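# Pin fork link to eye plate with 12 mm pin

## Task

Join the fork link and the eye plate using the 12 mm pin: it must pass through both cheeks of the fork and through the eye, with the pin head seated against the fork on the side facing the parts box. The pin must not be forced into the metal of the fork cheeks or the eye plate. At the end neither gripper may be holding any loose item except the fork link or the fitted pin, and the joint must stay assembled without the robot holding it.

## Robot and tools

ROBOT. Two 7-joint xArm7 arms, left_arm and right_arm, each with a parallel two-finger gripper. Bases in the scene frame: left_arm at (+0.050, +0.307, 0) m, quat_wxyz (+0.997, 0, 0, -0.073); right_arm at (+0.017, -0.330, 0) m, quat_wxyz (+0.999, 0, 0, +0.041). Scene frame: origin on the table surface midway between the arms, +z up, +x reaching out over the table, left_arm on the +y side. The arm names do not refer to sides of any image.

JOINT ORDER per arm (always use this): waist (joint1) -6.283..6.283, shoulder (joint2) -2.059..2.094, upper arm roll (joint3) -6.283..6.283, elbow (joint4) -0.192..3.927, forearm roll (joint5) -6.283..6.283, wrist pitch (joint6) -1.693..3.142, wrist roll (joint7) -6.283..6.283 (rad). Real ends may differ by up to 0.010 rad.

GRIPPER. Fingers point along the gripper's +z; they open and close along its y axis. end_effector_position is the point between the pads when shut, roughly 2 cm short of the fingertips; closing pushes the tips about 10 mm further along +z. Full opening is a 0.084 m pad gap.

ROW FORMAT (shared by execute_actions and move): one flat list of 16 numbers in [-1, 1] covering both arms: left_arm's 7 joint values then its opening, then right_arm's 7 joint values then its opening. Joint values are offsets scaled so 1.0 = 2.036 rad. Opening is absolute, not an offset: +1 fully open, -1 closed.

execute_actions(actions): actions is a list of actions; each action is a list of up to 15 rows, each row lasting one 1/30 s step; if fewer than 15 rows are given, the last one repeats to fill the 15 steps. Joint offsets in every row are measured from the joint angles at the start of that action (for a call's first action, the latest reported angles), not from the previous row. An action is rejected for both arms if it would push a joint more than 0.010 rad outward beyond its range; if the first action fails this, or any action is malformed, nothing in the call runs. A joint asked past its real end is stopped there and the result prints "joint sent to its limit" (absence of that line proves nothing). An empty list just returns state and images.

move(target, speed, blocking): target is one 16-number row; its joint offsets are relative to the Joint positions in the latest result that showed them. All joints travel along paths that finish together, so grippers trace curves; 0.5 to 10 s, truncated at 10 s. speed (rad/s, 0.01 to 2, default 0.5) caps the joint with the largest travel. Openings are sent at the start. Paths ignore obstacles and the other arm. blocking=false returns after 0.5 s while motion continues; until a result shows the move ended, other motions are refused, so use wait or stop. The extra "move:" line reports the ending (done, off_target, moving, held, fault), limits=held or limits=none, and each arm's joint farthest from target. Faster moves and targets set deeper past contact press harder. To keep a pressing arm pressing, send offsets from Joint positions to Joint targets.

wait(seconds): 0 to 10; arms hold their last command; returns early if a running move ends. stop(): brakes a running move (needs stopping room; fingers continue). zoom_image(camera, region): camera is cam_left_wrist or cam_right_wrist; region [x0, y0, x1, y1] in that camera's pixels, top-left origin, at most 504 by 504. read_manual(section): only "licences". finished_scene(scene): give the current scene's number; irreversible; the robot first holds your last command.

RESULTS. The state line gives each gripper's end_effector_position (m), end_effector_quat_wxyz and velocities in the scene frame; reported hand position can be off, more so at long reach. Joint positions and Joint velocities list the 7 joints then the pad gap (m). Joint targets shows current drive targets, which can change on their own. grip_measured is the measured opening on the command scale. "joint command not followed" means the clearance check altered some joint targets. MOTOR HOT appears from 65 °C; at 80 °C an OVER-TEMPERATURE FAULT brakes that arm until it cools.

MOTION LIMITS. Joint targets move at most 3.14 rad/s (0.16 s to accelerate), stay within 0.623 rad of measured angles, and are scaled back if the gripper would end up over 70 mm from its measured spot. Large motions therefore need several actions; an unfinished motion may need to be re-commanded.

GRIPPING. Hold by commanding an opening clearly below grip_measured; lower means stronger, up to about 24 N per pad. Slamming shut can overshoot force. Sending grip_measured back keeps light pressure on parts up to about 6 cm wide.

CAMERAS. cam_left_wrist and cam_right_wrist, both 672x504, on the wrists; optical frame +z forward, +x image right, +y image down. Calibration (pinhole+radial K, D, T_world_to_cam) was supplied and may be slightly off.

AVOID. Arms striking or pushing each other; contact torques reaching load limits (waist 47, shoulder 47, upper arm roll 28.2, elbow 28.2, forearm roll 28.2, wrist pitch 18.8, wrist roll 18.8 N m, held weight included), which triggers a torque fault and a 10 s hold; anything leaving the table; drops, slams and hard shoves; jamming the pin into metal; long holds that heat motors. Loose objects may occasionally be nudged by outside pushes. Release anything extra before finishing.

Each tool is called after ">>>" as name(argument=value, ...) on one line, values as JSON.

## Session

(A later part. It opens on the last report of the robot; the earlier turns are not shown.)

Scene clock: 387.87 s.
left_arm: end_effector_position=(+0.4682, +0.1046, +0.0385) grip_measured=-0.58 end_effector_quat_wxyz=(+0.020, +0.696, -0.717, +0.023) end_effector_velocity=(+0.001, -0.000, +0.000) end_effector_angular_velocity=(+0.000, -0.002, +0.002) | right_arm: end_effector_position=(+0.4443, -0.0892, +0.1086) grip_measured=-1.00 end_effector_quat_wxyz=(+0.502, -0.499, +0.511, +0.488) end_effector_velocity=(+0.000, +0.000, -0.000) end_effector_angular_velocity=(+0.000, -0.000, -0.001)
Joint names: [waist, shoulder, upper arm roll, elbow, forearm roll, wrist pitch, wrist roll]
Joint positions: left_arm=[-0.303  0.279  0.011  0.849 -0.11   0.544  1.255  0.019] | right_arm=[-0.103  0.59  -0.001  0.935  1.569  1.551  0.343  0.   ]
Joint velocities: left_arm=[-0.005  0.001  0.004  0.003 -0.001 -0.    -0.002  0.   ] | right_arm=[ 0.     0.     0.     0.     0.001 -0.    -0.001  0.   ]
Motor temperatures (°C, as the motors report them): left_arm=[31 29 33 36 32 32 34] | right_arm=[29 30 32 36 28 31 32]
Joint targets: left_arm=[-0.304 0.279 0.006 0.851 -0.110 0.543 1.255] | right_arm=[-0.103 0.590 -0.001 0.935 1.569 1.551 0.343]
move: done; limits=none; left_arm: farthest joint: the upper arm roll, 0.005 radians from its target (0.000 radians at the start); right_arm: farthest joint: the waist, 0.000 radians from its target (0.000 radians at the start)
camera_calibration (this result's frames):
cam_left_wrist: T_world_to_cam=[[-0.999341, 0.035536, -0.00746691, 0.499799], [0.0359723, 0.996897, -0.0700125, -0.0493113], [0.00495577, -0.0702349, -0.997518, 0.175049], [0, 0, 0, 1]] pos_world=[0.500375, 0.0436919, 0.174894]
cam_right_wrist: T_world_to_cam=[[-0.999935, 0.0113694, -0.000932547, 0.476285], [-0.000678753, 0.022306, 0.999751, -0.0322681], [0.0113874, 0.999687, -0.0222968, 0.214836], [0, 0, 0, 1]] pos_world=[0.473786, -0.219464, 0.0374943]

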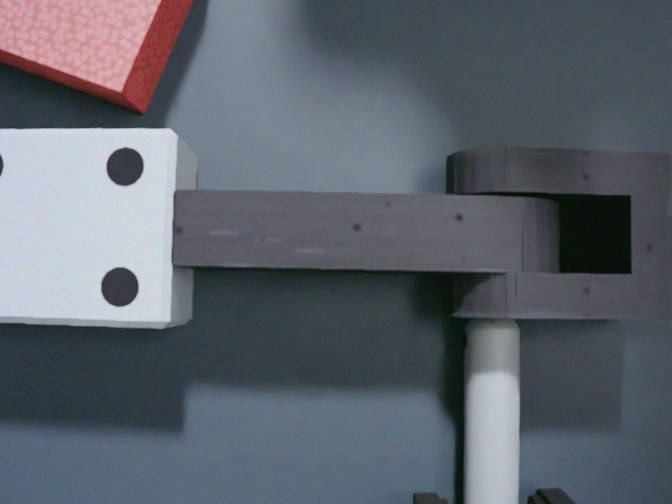

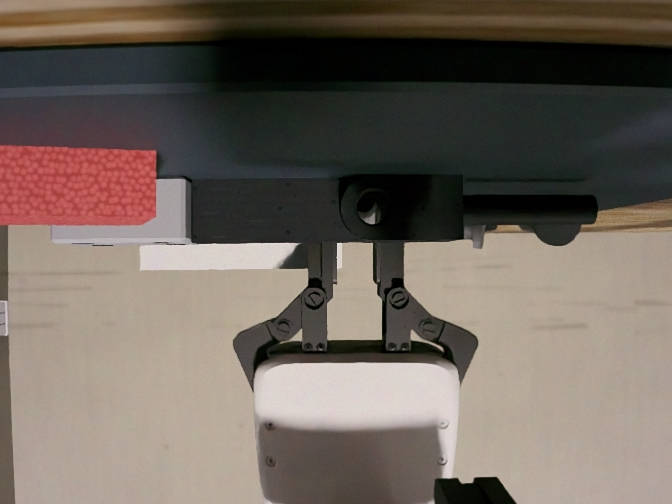

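>>> move(target=[0.0098,-0.0074,-0.006,-0.009,-0.0005,-0.006,0.0123,-1, 0,0,0,0,0,0,0,-1], speed=0.01)

>>> wait(seconds=3)

>>> zoom_image(camera="cam_right_wrist", region=[330,170,410,250])

Scene clock: 399.50 s.
left_arm: end_effector_position=(+0.4673, +0.1086, +0.0404) grip_measured=-0.58 end_effector_quat_wxyz=(+0.019, +0.691, -0.722, +0.028) end_effector_velocity=(-0.000, +0.000, +0.000) end_effector_angular_velocity=(-0.001, -0.001, -0.002) | right_arm: end_effector_position=(+0.4443, -0.0892, +0.1086) grip_measured=-1.00 end_effector_quat_wxyz=(+0.502, -0.499, +0.511, +0.488) end_effector_velocity=(+0.000, -0.000, +0.000) end_effector_angular_velocity=(+0.000, -0.000, -0.002)
Joint names: [waist, shoulder, upper arm roll, elbow, forearm roll, wrist pitch, wrist roll]
Joint positions: left_arm=[-0.283  0.264 -0.001  0.831 -0.111  0.532  1.28   0.019] | right_arm=[-0.103  0.59  -0.001  0.935  1.569  1.551  0.343  0.   ]
Joint velocities: left_arm=[ 0.003 -0.001 -0.003 -0.002  0.    -0.002  0.002 -0.   ] | right_arm=[-0.    -0.    -0.    -0.     0.001 -0.     0.     0.   ]
Motor temperatures (°C, as the motors report them): left_arm=[31 29 33 36 32 32 34] | right_arm=[29 30 32 36 28 31 32]
Joint targets: left_arm=[-0.283 0.264 -0.001 0.831 -0.111 0.532 1.280] | right_arm=[-0.103 0.590 -0.001 0.935 1.569 1.551 0.343]
move: done; limits=none; left_arm: farthest joint: the elbow, 0.001 radians from its target (0.020 radians at the start); right_arm: farthest joint: the waist, 0.000 radians from its target (0.000 radians at the start)
camera_calibration (this result's frames):
cam_left_wrist: T_world_to_cam=[[-0.998592, 0.0505352, -0.0161265, 0.497108], [0.0516152, 0.995799, -0.0756315, -0.0601143], [0.0122367, -0.0763574, -0.997005, 0.174449], [0, 0, 0, 1]] pos_world=[0.497377, 0.0480608, 0.177397]
cam_right_wrist: T_world_to_cam=[[-0.999935, 0.0113695, -0.000932508, 0.476285], [-0.000678714, 0.0223058, 0.999751, -0.0322681], [0.0113874, 0.999687, -0.0222967, 0.214836], [0, 0, 0, 1]] pos_world=[0.473786, -0.219464, 0.0374943]

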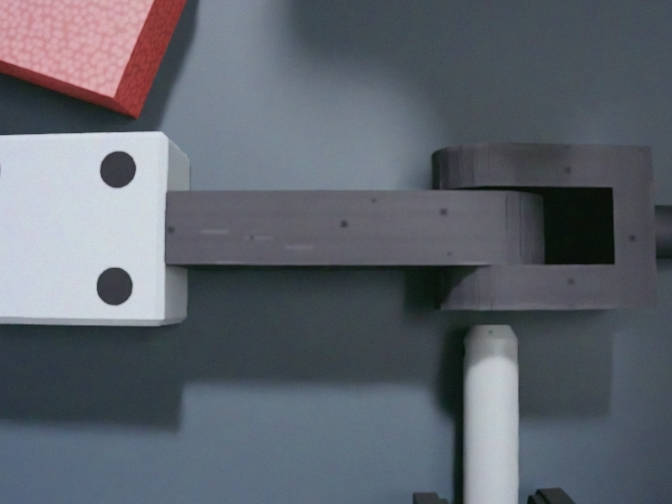

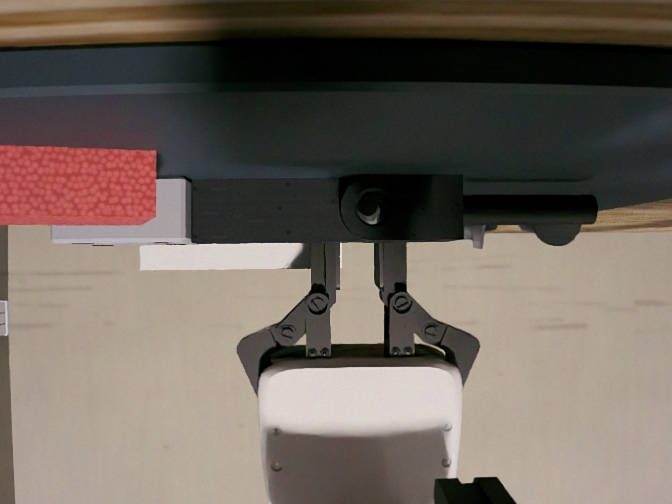

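Scene clock: 402.50 s.
left_arm: end_effector_position=(+0.4673, +0.1086, +0.0404) grip_measured=-0.58 end_effector_quat_wxyz=(+0.019, +0.691, -0.722, +0.028) end_effector_velocity=(-0.001, -0.000, -0.000) end_effector_angular_velocity=(+0.000, +0.001, -0.003) | right_arm: end_effector_position=(+0.4443, -0.0892, +0.1086) grip_measured=-1.00 end_effector_quat_wxyz=(+0.502, -0.499, +0.511, +0.488) end_effector_velocity=(-0.001, +0.001, -0.000) end_effector_angular_velocity=(+0.001, -0.000, +0.002)
Joint names: [waist, shoulder, upper arm roll, elbow, forearm roll, wrist pitch, wrist roll]
Joint positions: left_arm=[-0.283  0.264 -0.001  0.831 -0.111  0.532  1.28   0.019] | right_arm=[-0.103  0.59  -0.001  0.935  1.569  1.551  0.343  0.   ]
Joint velocities: left_arm=[-0.001  0.    -0.    -0.001  0.     0.     0.001 -0.   ] | right_arm=[ 0.002  0.     0.    -0.    -0.     0.001 -0.001  0.   ]
Motor temperatures (°C, as the motors report them): left_arm=[31 29 33 36 32 32 34] | right_arm=[29 30 32 36 28 31 32]
Joint targets: left_arm=[-0.283 0.264 -0.001 0.831 -0.111 0.532 1.280] | right_arm=[-0.103 0.590 -0.001 0.935 1.569 1.551 0.343]
wait: 3.00 s; at rest by 0.17 s
camera_calibration (this result's frames):
cam_left_wrist: T_world_to_cam=[[-0.998584, 0.050664, -0.0162093, 0.497083], [0.0517506, 0.995789, -0.075672, -0.0602417], [0.0123072, -0.0764037, -0.997001, 0.17444], [0, 0, 0, 1]] pos_world=[0.49735, 0.0481317, 0.177416]
cam_right_wrist: T_world_to_cam=[[-0.999935, 0.0113694, -0.000932638, 0.476285], [-0.000678844, 0.0223059, 0.999751, -0.0322681], [0.0113874, 0.999687, -0.0222967, 0.214836], [0, 0, 0, 1]] pos_world=[0.473786, -0.219464, 0.0374944]

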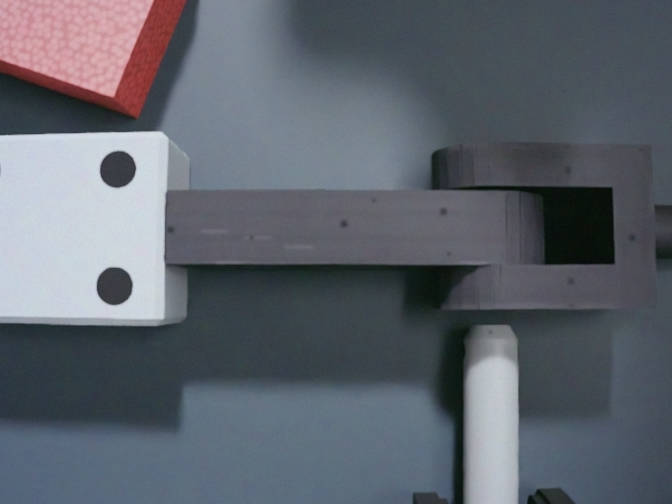

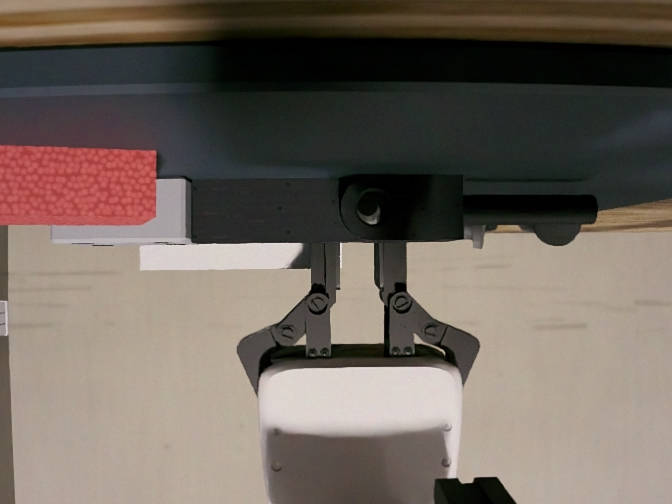

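Region (330, 170, 410, 250) of cam_right_wrist's 672x504 image, scaled by 6.300, with more detail than that image has.

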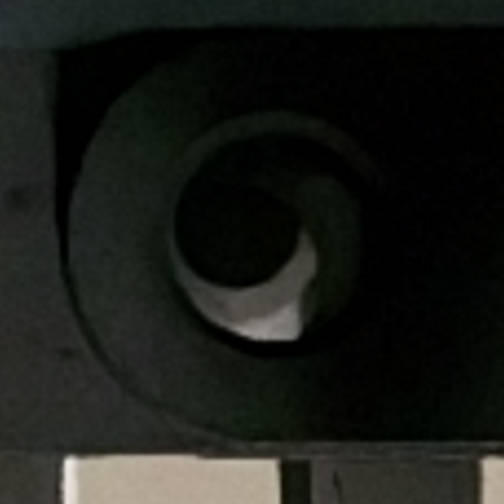

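>>> move(target=[0.0075,-0.0072,0,-0.016,-0.059,-0.0245,0.0575,-1, 0,0,0,0,0,0,0,-1], speed=0.04)

>>> zoom_image(camera="cam_right_wrist", region=[330,170,410,250])

Scene clock: 415.47 s.
left_arm: end_effector_position=(+0.4687, +0.1109, +0.0411) grip_measured=-0.58 end_effector_quat_wxyz=(+0.034, +0.691, -0.719, +0.056) end_effector_velocity=(-0.000, +0.001, -0.001) end_effector_angular_velocity=(+0.000, +0.001, +0.002) | right_arm: end_effector_position=(+0.4443, -0.0892, +0.1086) grip_measured=-1.00 end_effector_quat_wxyz=(+0.502, -0.499, +0.511, +0.488) end_effector_velocity=(-0.000, +0.000, -0.000) end_effector_angular_velocity=(-0.000, -0.001, +0.002)
Joint names: [waist, shoulder, upper arm roll, elbow, forearm roll, wrist pitch, wrist roll]
Joint positions: left_arm=[-0.268  0.25  -0.001  0.799 -0.23   0.482  1.397  0.019] | right_arm=[-0.103  0.59  -0.001  0.935  1.569  1.551  0.343  0.   ]
Joint velocities: left_arm=[ 0.001 -0.     0.001 -0.002 -0.002 -0.001  0.003 -0.   ] | right_arm=[ 0.    -0.    -0.     0.    -0.001  0.    -0.001  0.   ]
Motor temperatures (°C, as the motors report them): left_arm=[31 29 32 35 32 32 34] | right_arm=[29 30 32 36 28 31 32]
Joint targets: left_arm=[-0.267 0.249 -0.001 0.799 -0.231 0.482 1.397] | right_arm=[-0.103 0.590 -0.001 0.935 1.569 1.551 0.343]
move: done; limits=none; left_arm: farthest joint: the forearm roll, 0.001 radians from its target (0.120 radians at the start); right_arm: farthest joint: the waist, 0.000 radians from its target (0.000 radians at the start)
camera_calibration (this result's frames):
cam_left_wrist: T_world_to_cam=[[-0.998385, 0.0439677, -0.0359773, 0.499892], [0.0484864, 0.989484, -0.136275, -0.057758], [0.0296073, -0.137799, -0.990018, 0.173725], [0, 0, 0, 1]] pos_world=[0.496742, 0.0591107, 0.182104]
cam_right_wrist: T_world_to_cam=[[-0.999935, 0.0113695, -0.000932632, 0.476285], [-0.000678835, 0.022306, 0.999751, -0.0322681], [0.0113875, 0.999687, -0.0222968, 0.214836], [0, 0, 0, 1]] pos_world=[0.473786, -0.219464, 0.0374944]

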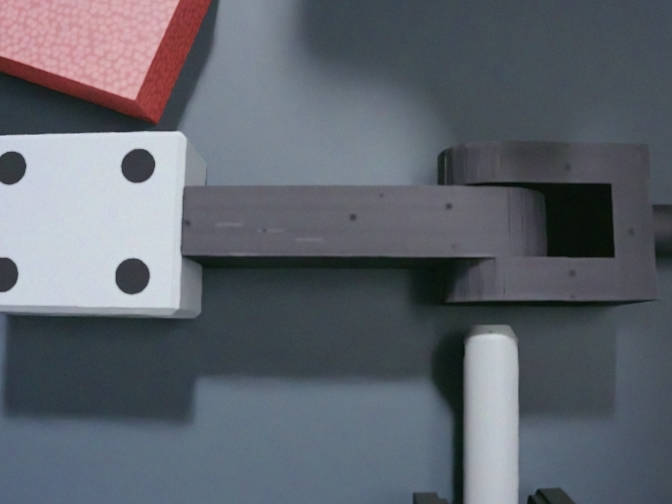

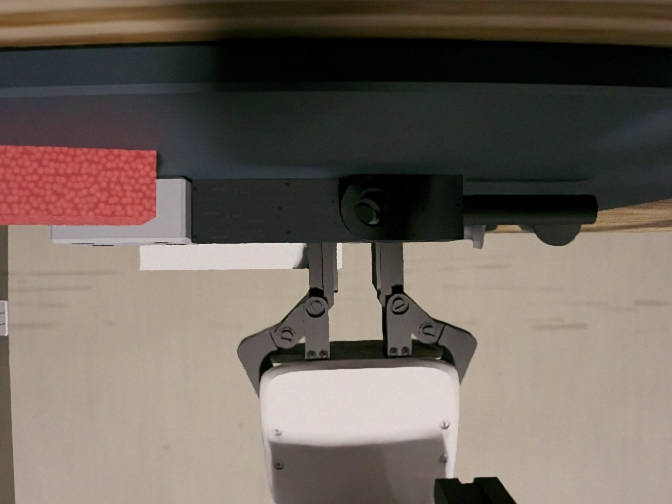

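Region (330, 170, 410, 250) of cam_right_wrist's 672x504 image, scaled by 6.300, with more detail than that image has.

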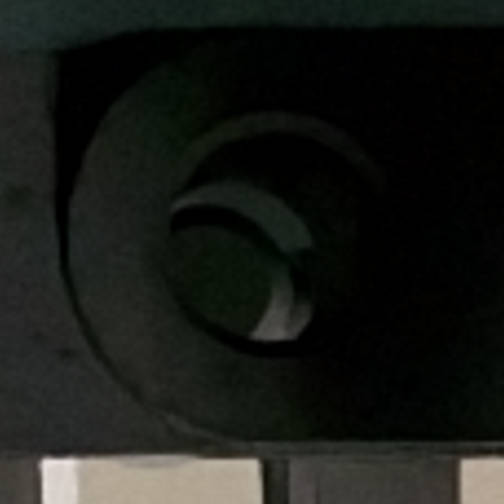

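>>> move(target=[-0.0052,0.0026,0,0.0019,0,-0.0008,0,-1, 0,0,0,0,0,0,0,-1], speed=0.01)

>>> zoom_image(camera="cam_right_wrist", region=[330,170,410,250])

Scene clock: 425.77 s.
left_arm: end_effector_position=(+0.4677, +0.1062, +0.0402) grip_measured=-0.58 end_effector_quat_wxyz=(+0.035, +0.688, -0.723, +0.056) end_effector_velocity=(-0.000, -0.000, -0.001) end_effector_angular_velocity=(+0.000, +0.001, +0.000) | right_arm: end_effector_position=(+0.4443, -0.0892, +0.1086) grip_measured=-1.00 end_effector_quat_wxyz=(+0.502, -0.499, +0.511, +0.488) end_effector_velocity=(+0.000, -0.000, -0.000) end_effector_angular_velocity=(+0.001, -0.000, -0.002)
Joint names: [waist, shoulder, upper arm roll, elbow, forearm roll, wrist pitch, wrist roll]
Joint positions: left_arm=[-0.278  0.255 -0.002  0.802 -0.23   0.481  1.397  0.019] | right_arm=[-0.103  0.59  -0.001  0.935  1.569  1.551  0.343  0.   ]
Joint velocities: left_arm=[-0.002  0.001  0.001 -0.    -0.001 -0.001  0.    -0.   ] | right_arm=[-0.001  0.001 -0.     0.     0.001  0.    -0.001  0.   ]
Motor temperatures (°C, as the motors report them): left_arm=[31 29 32 35 32 32 34] | right_arm=[29 30 32 36 28 31 32]
Joint targets: left_arm=[-0.278 0.255 -0.001 0.803 -0.230 0.480 1.397] | right_arm=[-0.103 0.590 -0.001 0.935 1.569 1.551 0.343]
move: done; limits=none; left_arm: farthest joint: the waist, 0.001 radians from its target (0.011 radians at the start); right_arm: farthest joint: the waist, 0.000 radians from its target (0.000 radians at the start)
camera_calibration (this result's frames):
cam_left_wrist: T_world_to_cam=[[-0.997877, 0.0541161, -0.0362215, 0.49773], [0.0585716, 0.988968, -0.136056, -0.0578792], [0.0284591, -0.137889, -0.990039, 0.172696], [0, 0, 0, 1]] pos_world=[0.495149, 0.0541184, 0.18113]
cam_right_wrist: T_world_to_cam=[[-0.999935, 0.0113692, -0.000932753, 0.476285], [-0.000678964, 0.0223061, 0.999751, -0.032268], [0.0113871, 0.999687, -0.0222969, 0.214836], [0, 0, 0, 1]] pos_world=[0.473786, -0.219464, 0.0374944]

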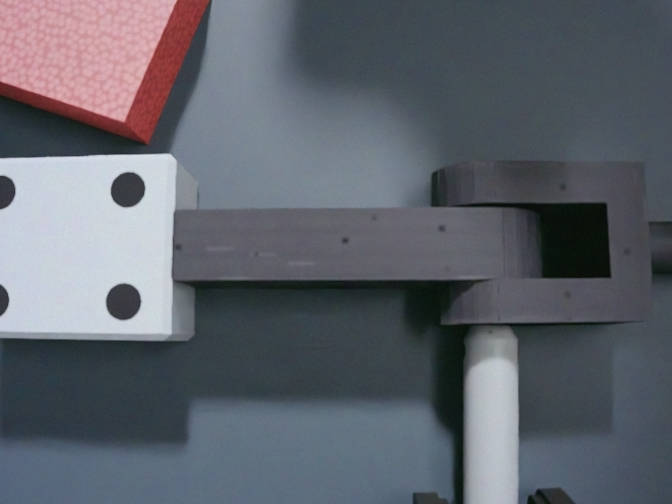

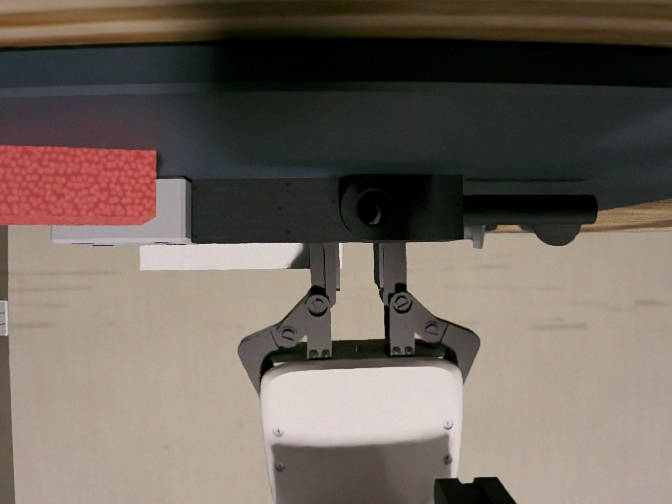

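Region (330, 170, 410, 250) of cam_right_wrist's 672x504 image, scaled by 6.300, with more detail than that image has.

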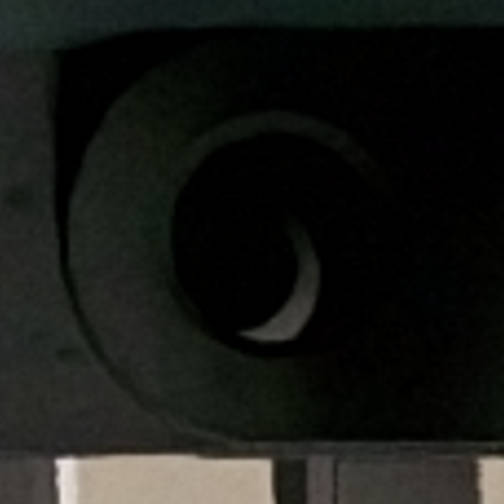

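Slightly low; advance 5 mm rising 0.6 mm.

>>> move(target=[0,-0.0009,0,0,0,0.0009,0,-1, 0,0,0,0,0,0,0,-1], speed=0.01)

>>> move(target=[-0.0049,0.0024,0,0.004,0,0.0015,-0.0049,-1, 0,0,0,0,0,0,0,-1], speed=0.01)

>>> move(target=[0,0,0,0,0,0,0,-1, 0,0,0,0,0,0,0,-1])

Scene clock: 434.73 s.
left_arm: end_effector_position=(+0.4677, +0.1061, +0.0408) grip_measured=-0.58 end_effector_quat_wxyz=(+0.035, +0.688, -0.723, +0.056) end_effector_velocity=(+0.000, -0.000, +0.001) end_effector_angular_velocity=(-0.000, -0.001, +0.000) | right_arm: end_effector_position=(+0.4443, -0.0892, +0.1086) grip_measured=-1.00 end_effector_quat_wxyz=(+0.502, -0.499, +0.511, +0.488) end_effector_velocity=(-0.000, -0.000, -0.000) end_effector_angular_velocity=(-0.001, +0.001, +0.002)
Joint names: [waist, shoulder, upper arm roll, elbow, forearm roll, wrist pitch, wrist roll]
Joint positions: left_arm=[-0.278  0.253 -0.002  0.802 -0.23   0.482  1.397  0.019] | right_arm=[-0.103  0.59  -0.001  0.935  1.569  1.551  0.343  0.   ]
Joint velocities: left_arm=[ 0.001 -0.001 -0.     0.001  0.001  0.001 -0.001  0.   ] | right_arm=[-0.     0.001  0.     0.    -0.002 -0.     0.     0.   ]
Motor temperatures (°C, as the motors report them): left_arm=[31 29 32 34 32 32 34] | right_arm=[29 30 32 36 28 31 32]
Joint targets: left_arm=[-0.278 0.253 -0.002 0.802 -0.230 0.482 1.397] | right_arm=[-0.103 0.590 -0.001 0.935 1.569 1.551 0.343]
move: done; limits=none; left_arm: farthest joint: the wrist pitch, 0.001 radians from its target (0.002 radians at the start); right_arm: farthest joint: the waist, 0.000 radians from its target (0.000 radians at the start)
camera_calibration (this result's frames):
cam_left_wrist: T_world_to_cam=[[-0.997868, 0.054322, -0.0361638, 0.497673], [0.0587771, 0.98891, -0.136388, -0.0577733], [0.0283538, -0.138223, -0.989995, 0.173416], [0, 0, 0, 1]] pos_world=[0.49509, 0.0540681, 0.181799]
cam_right_wrist: T_world_to_cam=[[-0.999935, 0.0113694, -0.000932745, 0.476285], [-0.000678951, 0.0223061, 0.999751, -0.032268], [0.0113873, 0.999687, -0.0222969, 0.214836], [0, 0, 0, 1]] pos_world=[0.473786, -0.219464, 0.0374945]

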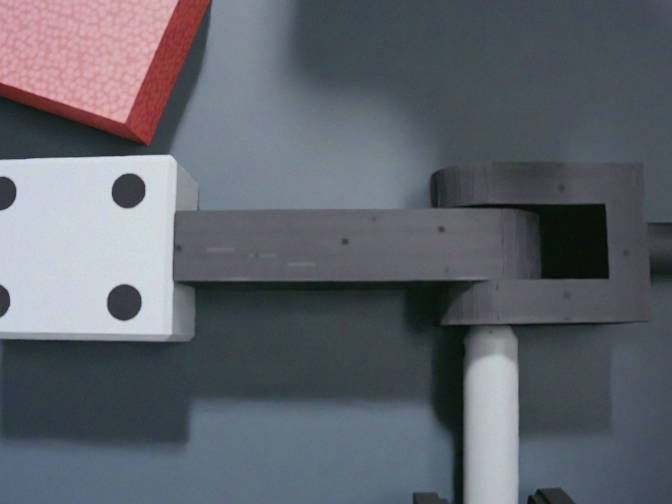

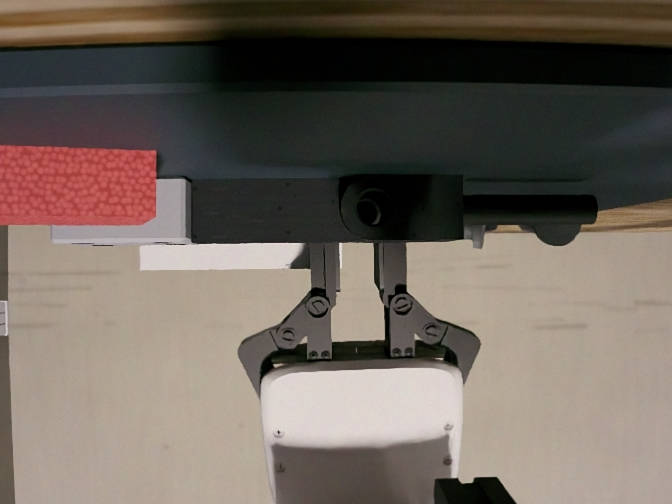

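Scene clock: 435.93 s.
left_arm: end_effector_position=(+0.4677, +0.1014, +0.0410) grip_measured=-0.58 end_effector_quat_wxyz=(+0.035, +0.688, -0.723, +0.056) end_effector_velocity=(-0.002, -0.012, +0.002) end_effector_angular_velocity=(-0.008, -0.003, -0.019) | right_arm: end_effector_position=(+0.4443, -0.0892, +0.1086) grip_measured=-1.00 end_effector_quat_wxyz=(+0.502, -0.499, +0.511, +0.488) end_effector_velocity=(+0.000, +0.000, +0.000) end_effector_angular_velocity=(+0.001, +0.000, -0.001)
Joint names: [waist, shoulder, upper arm roll, elbow, forearm roll, wrist pitch, wrist roll]
Joint positions: left_arm=[-0.287  0.258 -0.001  0.81  -0.23   0.485  1.387  0.019] | right_arm=[-0.103  0.59  -0.001  0.935  1.569  1.551  0.343  0.   ]
Joint velocities: left_arm=[-0.008  0.    -0.016  0.007 -0.002  0.    -0.003 -0.   ] | right_arm=[ 0.001 -0.     0.     0.     0.002  0.001  0.     0.   ]
Motor temperatures (°C, as the motors report them): left_arm=[31 29 32 34 32 32 34] | right_arm=[29 30 32 36 28 31 32]
Joint targets: left_arm=[-0.288 0.258 -0.002 0.811 -0.230 0.485 1.387] | right_arm=[-0.103 0.590 -0.001 0.935 1.569 1.551 0.343]
move: done; limits=none; left_arm: farthest joint: the waist, 0.001 radians from its target (0.010 radians at the start); right_arm: farthest joint: the waist, 0.000 radians from its target (0.000 radians at the start)
camera_calibration (this result's frames):
cam_left_wrist: T_world_to_cam=[[-0.997937, 0.0538704, -0.0349224, 0.498006], [0.0581796, 0.988836, -0.137178, -0.0527986], [0.0271427, -0.138926, -0.989931, 0.173562], [0, 0, 0, 1]] pos_world=[0.49534, 0.0494937, 0.181963]
cam_right_wrist: T_world_to_cam=[[-0.999935, 0.0113693, -0.000932742, 0.476285], [-0.00067895, 0.0223061, 0.999751, -0.032268], [0.0113872, 0.999687, -0.0222969, 0.214836], [0, 0, 0, 1]] pos_world=[0.473786, -0.219464, 0.0374944]

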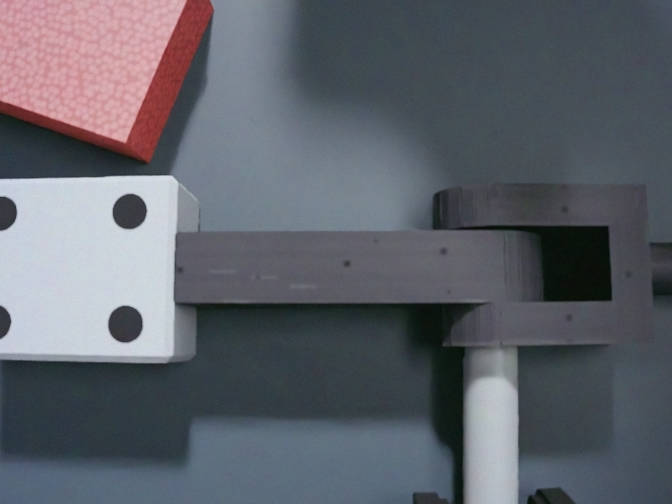

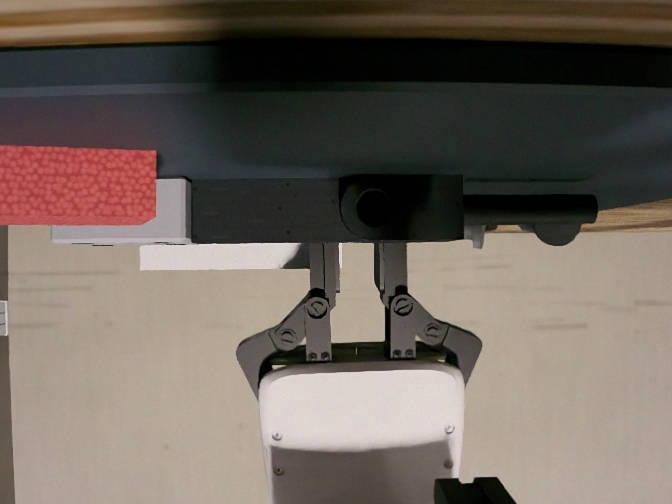

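Scene clock: 436.43 s.
left_arm: end_effector_position=(+0.4677, +0.1014, +0.0410) grip_measured=-0.58 end_effector_quat_wxyz=(+0.035, +0.688, -0.723, +0.056) end_effector_velocity=(+0.000, +0.000, +0.000) end_effector_angular_velocity=(-0.000, -0.000, +0.002) | right_arm: end_effector_position=(+0.4443, -0.0892, +0.1086) grip_measured=-1.00 end_effector_quat_wxyz=(+0.502, -0.499, +0.511, +0.488) end_effector_velocity=(+0.000, -0.000, -0.000) end_effector_angular_velocity=(-0.000, +0.000, -0.000)
Joint names: [waist, shoulder, upper arm roll, elbow, forearm roll, wrist pitch, wrist roll]
Joint positions: left_arm=[-0.287  0.258 -0.001  0.81  -0.23   0.485  1.387  0.019] | right_arm=[-0.103  0.59  -0.001  0.935  1.569  1.551  0.343  0.   ]
Joint velocities: left_arm=[-0.001 -0.     0.002 -0.    -0.001 -0.    -0.    -0.   ] | right_arm=[-0. -0.  0. -0.  0. -0.  0.  0.]
Motor temperatures (°C, as the motors report them): left_arm=[31 29 32 34 32 32 34] | right_arm=[29 30 32 36 28 31 32]
Joint targets: left_arm=[-0.287 0.258 -0.001 0.810 -0.230 0.485 1.387] | right_arm=[-0.103 0.590 -0.001 0.935 1.569 1.551 0.343]
move: done; limits=none; left_arm: farthest joint: the waist, 0.000 radians from its target (0.000 radians at the start); right_arm: farthest joint: the waist, 0.000 radians from its target (0.000 radians at the start)
camera_calibration (this result's frames):
cam_left_wrist: T_world_to_cam=[[-0.997932, 0.0539897, -0.0348892, 0.497958], [0.0582936, 0.988828, -0.137192, -0.0527969], [0.0270924, -0.138942, -0.98993, 0.173577], [0, 0, 0, 1]] pos_world=[0.495304, 0.0494396, 0.181959]
cam_right_wrist: T_world_to_cam=[[-0.999935, 0.0113693, -0.000932618, 0.476285], [-0.000678827, 0.022306, 0.999751, -0.0322681], [0.0113872, 0.999687, -0.0222969, 0.214836], [0, 0, 0, 1]] pos_world=[0.473786, -0.219464, 0.0374944]

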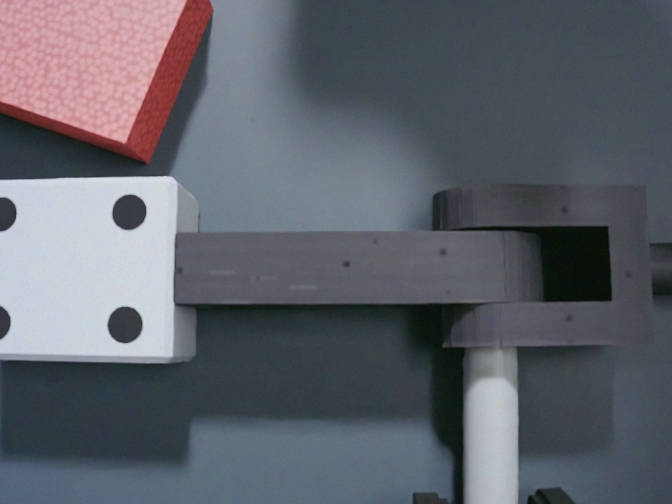

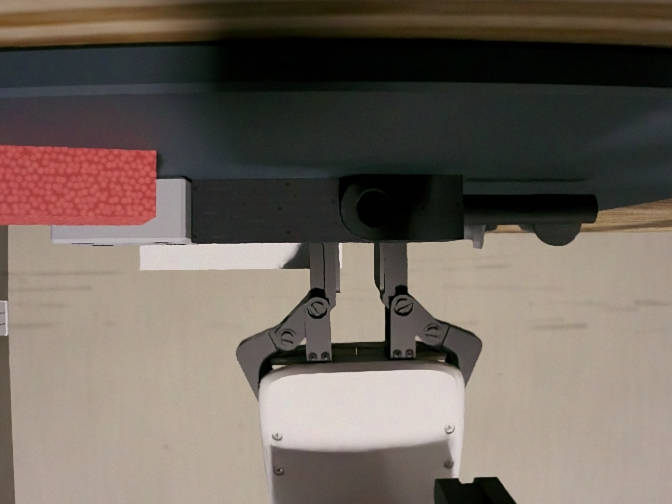

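>>> move(target=[-0.0049,0.0022,0,0.004,0,0.0017,-0.0049,-1, 0,0,0,0,0,0,0,-1], speed=0.01)

>>> move(target=[-0.004,0.0018,0,0.0033,0,0.0014,-0.004,-1, 0,0,0,0,0,0,0,-1], speed=0.01)

>>> move(target=[0,0,0,0,0,0,0,-1, 0,0,0,0,0,0,0,-1])

Scene clock: 444.00 s.
left_arm: end_effector_position=(+0.4675, +0.0964, +0.0413) grip_measured=-0.58 end_effector_quat_wxyz=(+0.036, +0.688, -0.723, +0.056) end_effector_velocity=(+0.001, -0.000, +0.000) end_effector_angular_velocity=(+0.000, -0.001, +0.001) | right_arm: end_effector_position=(+0.4443, -0.0892, +0.1086) grip_measured=-1.00 end_effector_quat_wxyz=(+0.502, -0.499, +0.511, +0.488) end_effector_velocity=(-0.000, +0.000, +0.000) end_effector_angular_velocity=(+0.000, +0.001, +0.001)
Joint names: [waist, shoulder, upper arm roll, elbow, forearm roll, wrist pitch, wrist roll]
Joint positions: left_arm=[-0.297  0.262 -0.001  0.818 -0.23   0.489  1.378  0.019] | right_arm=[-0.103  0.59  -0.001  0.935  1.569  1.551  0.343  0.   ]
Joint velocities: left_arm=[-0.002  0.001  0.002  0.002  0.001  0.001 -0.002 -0.   ] | right_arm=[ 0.     0.     0.     0.    -0.     0.     0.001  0.   ]
Motor temperatures (°C, as the motors report them): left_arm=[31 29 32 34 32 32 34] | right_arm=[29 30 32 36 28 31 32]
Joint targets: left_arm=[-0.297 0.262 -0.001 0.818 -0.230 0.489 1.377] | right_arm=[-0.103 0.590 -0.001 0.935 1.569 1.551 0.343]
move: done; limits=none; left_arm: farthest joint: the wrist roll, 0.001 radians from its target (0.010 radians at the start); right_arm: farthest joint: the waist, 0.000 radians from its target (0.000 radians at the start)
camera_calibration (this result's frames):
cam_left_wrist: T_world_to_cam=[[-0.997975, 0.0540878, -0.0334843, 0.498021], [0.0582179, 0.988712, -0.138056, -0.0478057], [0.0256392, -0.139726, -0.989858, 0.173933], [0, 0, 0, 1]] pos_world=[0.495336, 0.0446322, 0.182245]
cam_right_wrist: T_world_to_cam=[[-0.999935, 0.0113693, -0.000932696, 0.476285], [-0.000678906, 0.0223059, 0.999751, -0.032268], [0.0113873, 0.999687, -0.0222968, 0.214836], [0, 0, 0, 1]] pos_world=[0.473786, -0.219464, 0.0374943]

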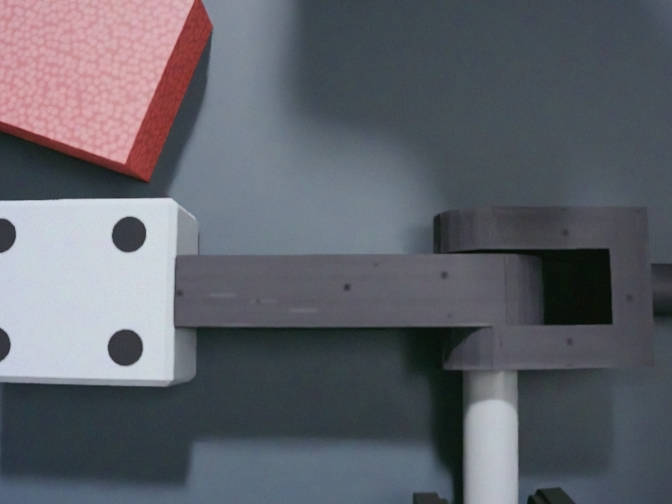

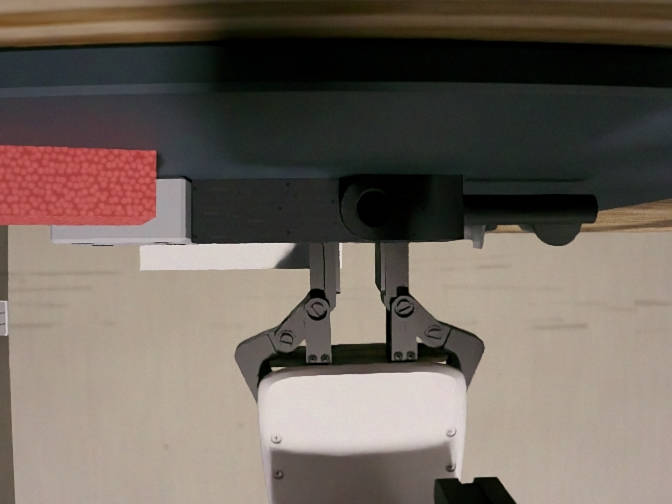

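Scene clock: 445.03 s.
left_arm: end_effector_position=(+0.4673, +0.0932, +0.0412) grip_measured=-0.58 end_effector_quat_wxyz=(+0.037, +0.688, -0.722, +0.055) end_effector_velocity=(+0.000, -0.000, +0.000) end_effector_angular_velocity=(+0.000, -0.000, +0.002) | right_arm: end_effector_position=(+0.4443, -0.0892, +0.1086) grip_measured=-1.00 end_effector_quat_wxyz=(+0.502, -0.499, +0.511, +0.488) end_effector_velocity=(+0.000, +0.000, -0.000) end_effector_angular_velocity=(+0.001, +0.001, -0.001)
Joint names: [waist, shoulder, upper arm roll, elbow, forearm roll, wrist pitch, wrist roll]
Joint positions: left_arm=[-0.304  0.266  0.     0.824 -0.23   0.492  1.37   0.019] | right_arm=[-0.103  0.59  -0.001  0.935  1.569  1.551  0.343  0.   ]
Joint velocities: left_arm=[-0.002  0.     0.001  0.002  0.     0.001 -0.003 -0.   ] | right_arm=[ 0.     0.     0.    -0.     0.001  0.     0.     0.   ]
Motor temperatures (°C, as the motors report them): left_arm=[31 29 32 34 32 32 34] | right_arm=[29 30 32 36 28 31 32]
Joint targets: left_arm=[-0.305 0.266 -0.001 0.825 -0.230 0.491 1.369] | right_arm=[-0.103 0.590 -0.001 0.935 1.569 1.551 0.343]
move: done; limits=none; left_arm: farthest joint: the waist, 0.001 radians from its target (0.008 radians at the start); right_arm: farthest joint: the waist, 0.000 radians from its target (0.000 radians at the start)
camera_calibration (this result's frames):
cam_left_wrist: T_world_to_cam=[[-0.998094, 0.053066, -0.0315074, 0.498036], [0.0569311, 0.988776, -0.138133, -0.043991], [0.0238236, -0.139663, -0.989912, 0.174247], [0, 0, 0, 1]] pos_world=[0.49544, 0.0414043, 0.182104]
cam_right_wrist: T_world_to_cam=[[-0.999935, 0.0113693, -0.000932868, 0.476285], [-0.000679078, 0.0223059, 0.999751, -0.032268], [0.0113873, 0.999687, -0.0222968, 0.214836], [0, 0, 0, 1]] pos_world=[0.473786, -0.219464, 0.0374944]

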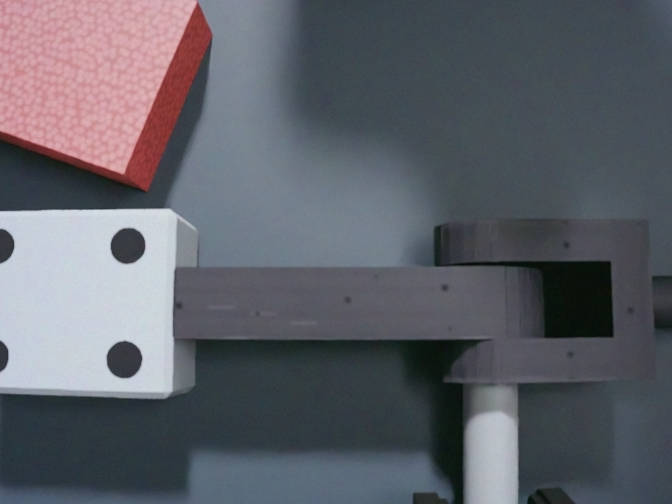

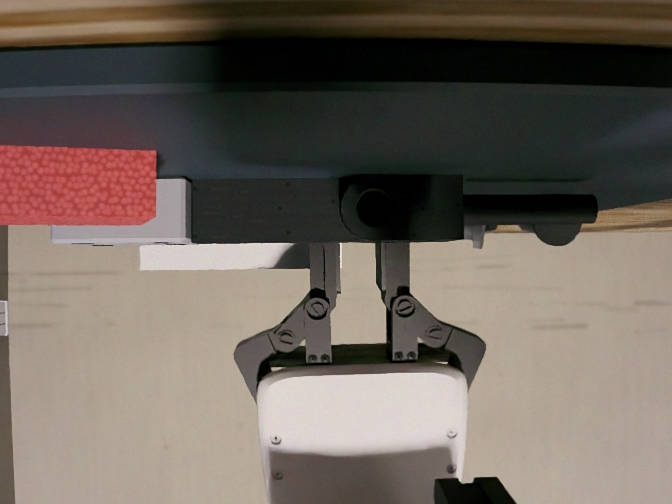

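Scene clock: 445.53 s.
left_arm: end_effector_position=(+0.4673, +0.0932, +0.0412) grip_measured=-0.58 end_effector_quat_wxyz=(+0.037, +0.688, -0.722, +0.055) end_effector_velocity=(-0.001, -0.001, +0.000) end_effector_angular_velocity=(-0.001, +0.000, -0.001) | right_arm: end_effector_position=(+0.4443, -0.0892, +0.1086) grip_measured=-1.00 end_effector_quat_wxyz=(+0.502, -0.499, +0.511, +0.488) end_effector_velocity=(-0.000, +0.000, -0.000) end_effector_angular_velocity=(-0.001, +0.001, +0.002)
Joint names: [waist, shoulder, upper arm roll, elbow, forearm roll, wrist pitch, wrist roll]
Joint positions: left_arm=[-0.304  0.266  0.     0.824 -0.23   0.492  1.37   0.019] | right_arm=[-0.103  0.59  -0.001  0.935  1.569  1.551  0.343  0.   ]
Joint velocities: left_arm=[-0.001 -0.    -0.002 -0.001 -0.002 -0.001  0.001 -0.   ] | right_arm=[ 0.001 -0.     0.     0.    -0.001 -0.     0.001  0.   ]
Motor temperatures (°C, as the motors report them): left_arm=[31 29 32 34 32 32 34] | right_arm=[29 30 32 36 28 31 32]
Joint targets: left_arm=[-0.304 0.266 0.000 0.824 -0.230 0.492 1.370] | right_arm=[-0.103 0.590 -0.001 0.935 1.569 1.551 0.343]
move: done; limits=none; left_arm: farthest joint: the waist, 0.000 radians from its target (0.000 radians at the start); right_arm: farthest joint: the waist, 0.000 radians from its target (0.000 radians at the start)
camera_calibration (this result's frames):
cam_left_wrist: T_world_to_cam=[[-0.998096, 0.053029, -0.0314986, 0.498044], [0.0568931, 0.988779, -0.138126, -0.0439891], [0.0238205, -0.139655, -0.989914, 0.174244], [0, 0, 0, 1]] pos_world=[0.495448, 0.0414188, 0.182098]
cam_right_wrist: T_world_to_cam=[[-0.999935, 0.0113694, -0.00093291, 0.476285], [-0.000679118, 0.0223059, 0.999751, -0.032268], [0.0113874, 0.999687, -0.0222967, 0.214836], [0, 0, 0, 1]] pos_world=[0.473786, -0.219464, 0.0374944]

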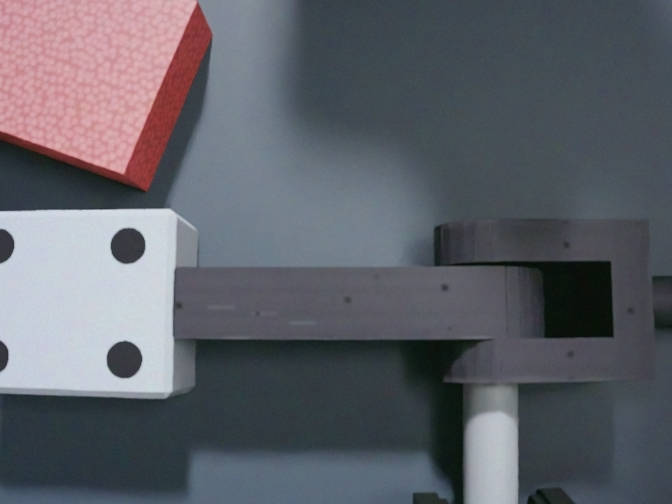

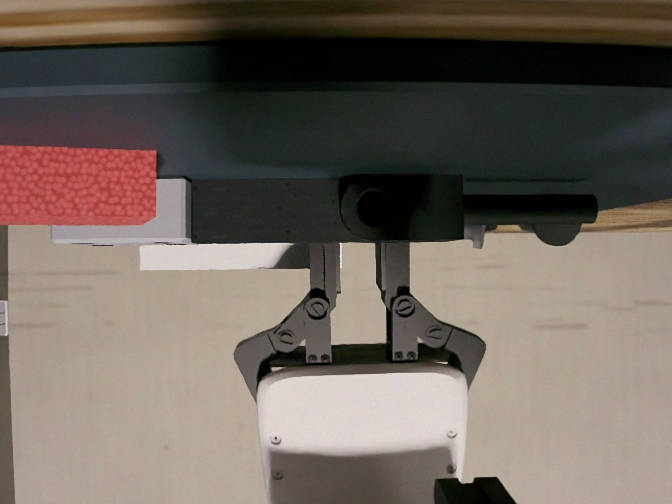

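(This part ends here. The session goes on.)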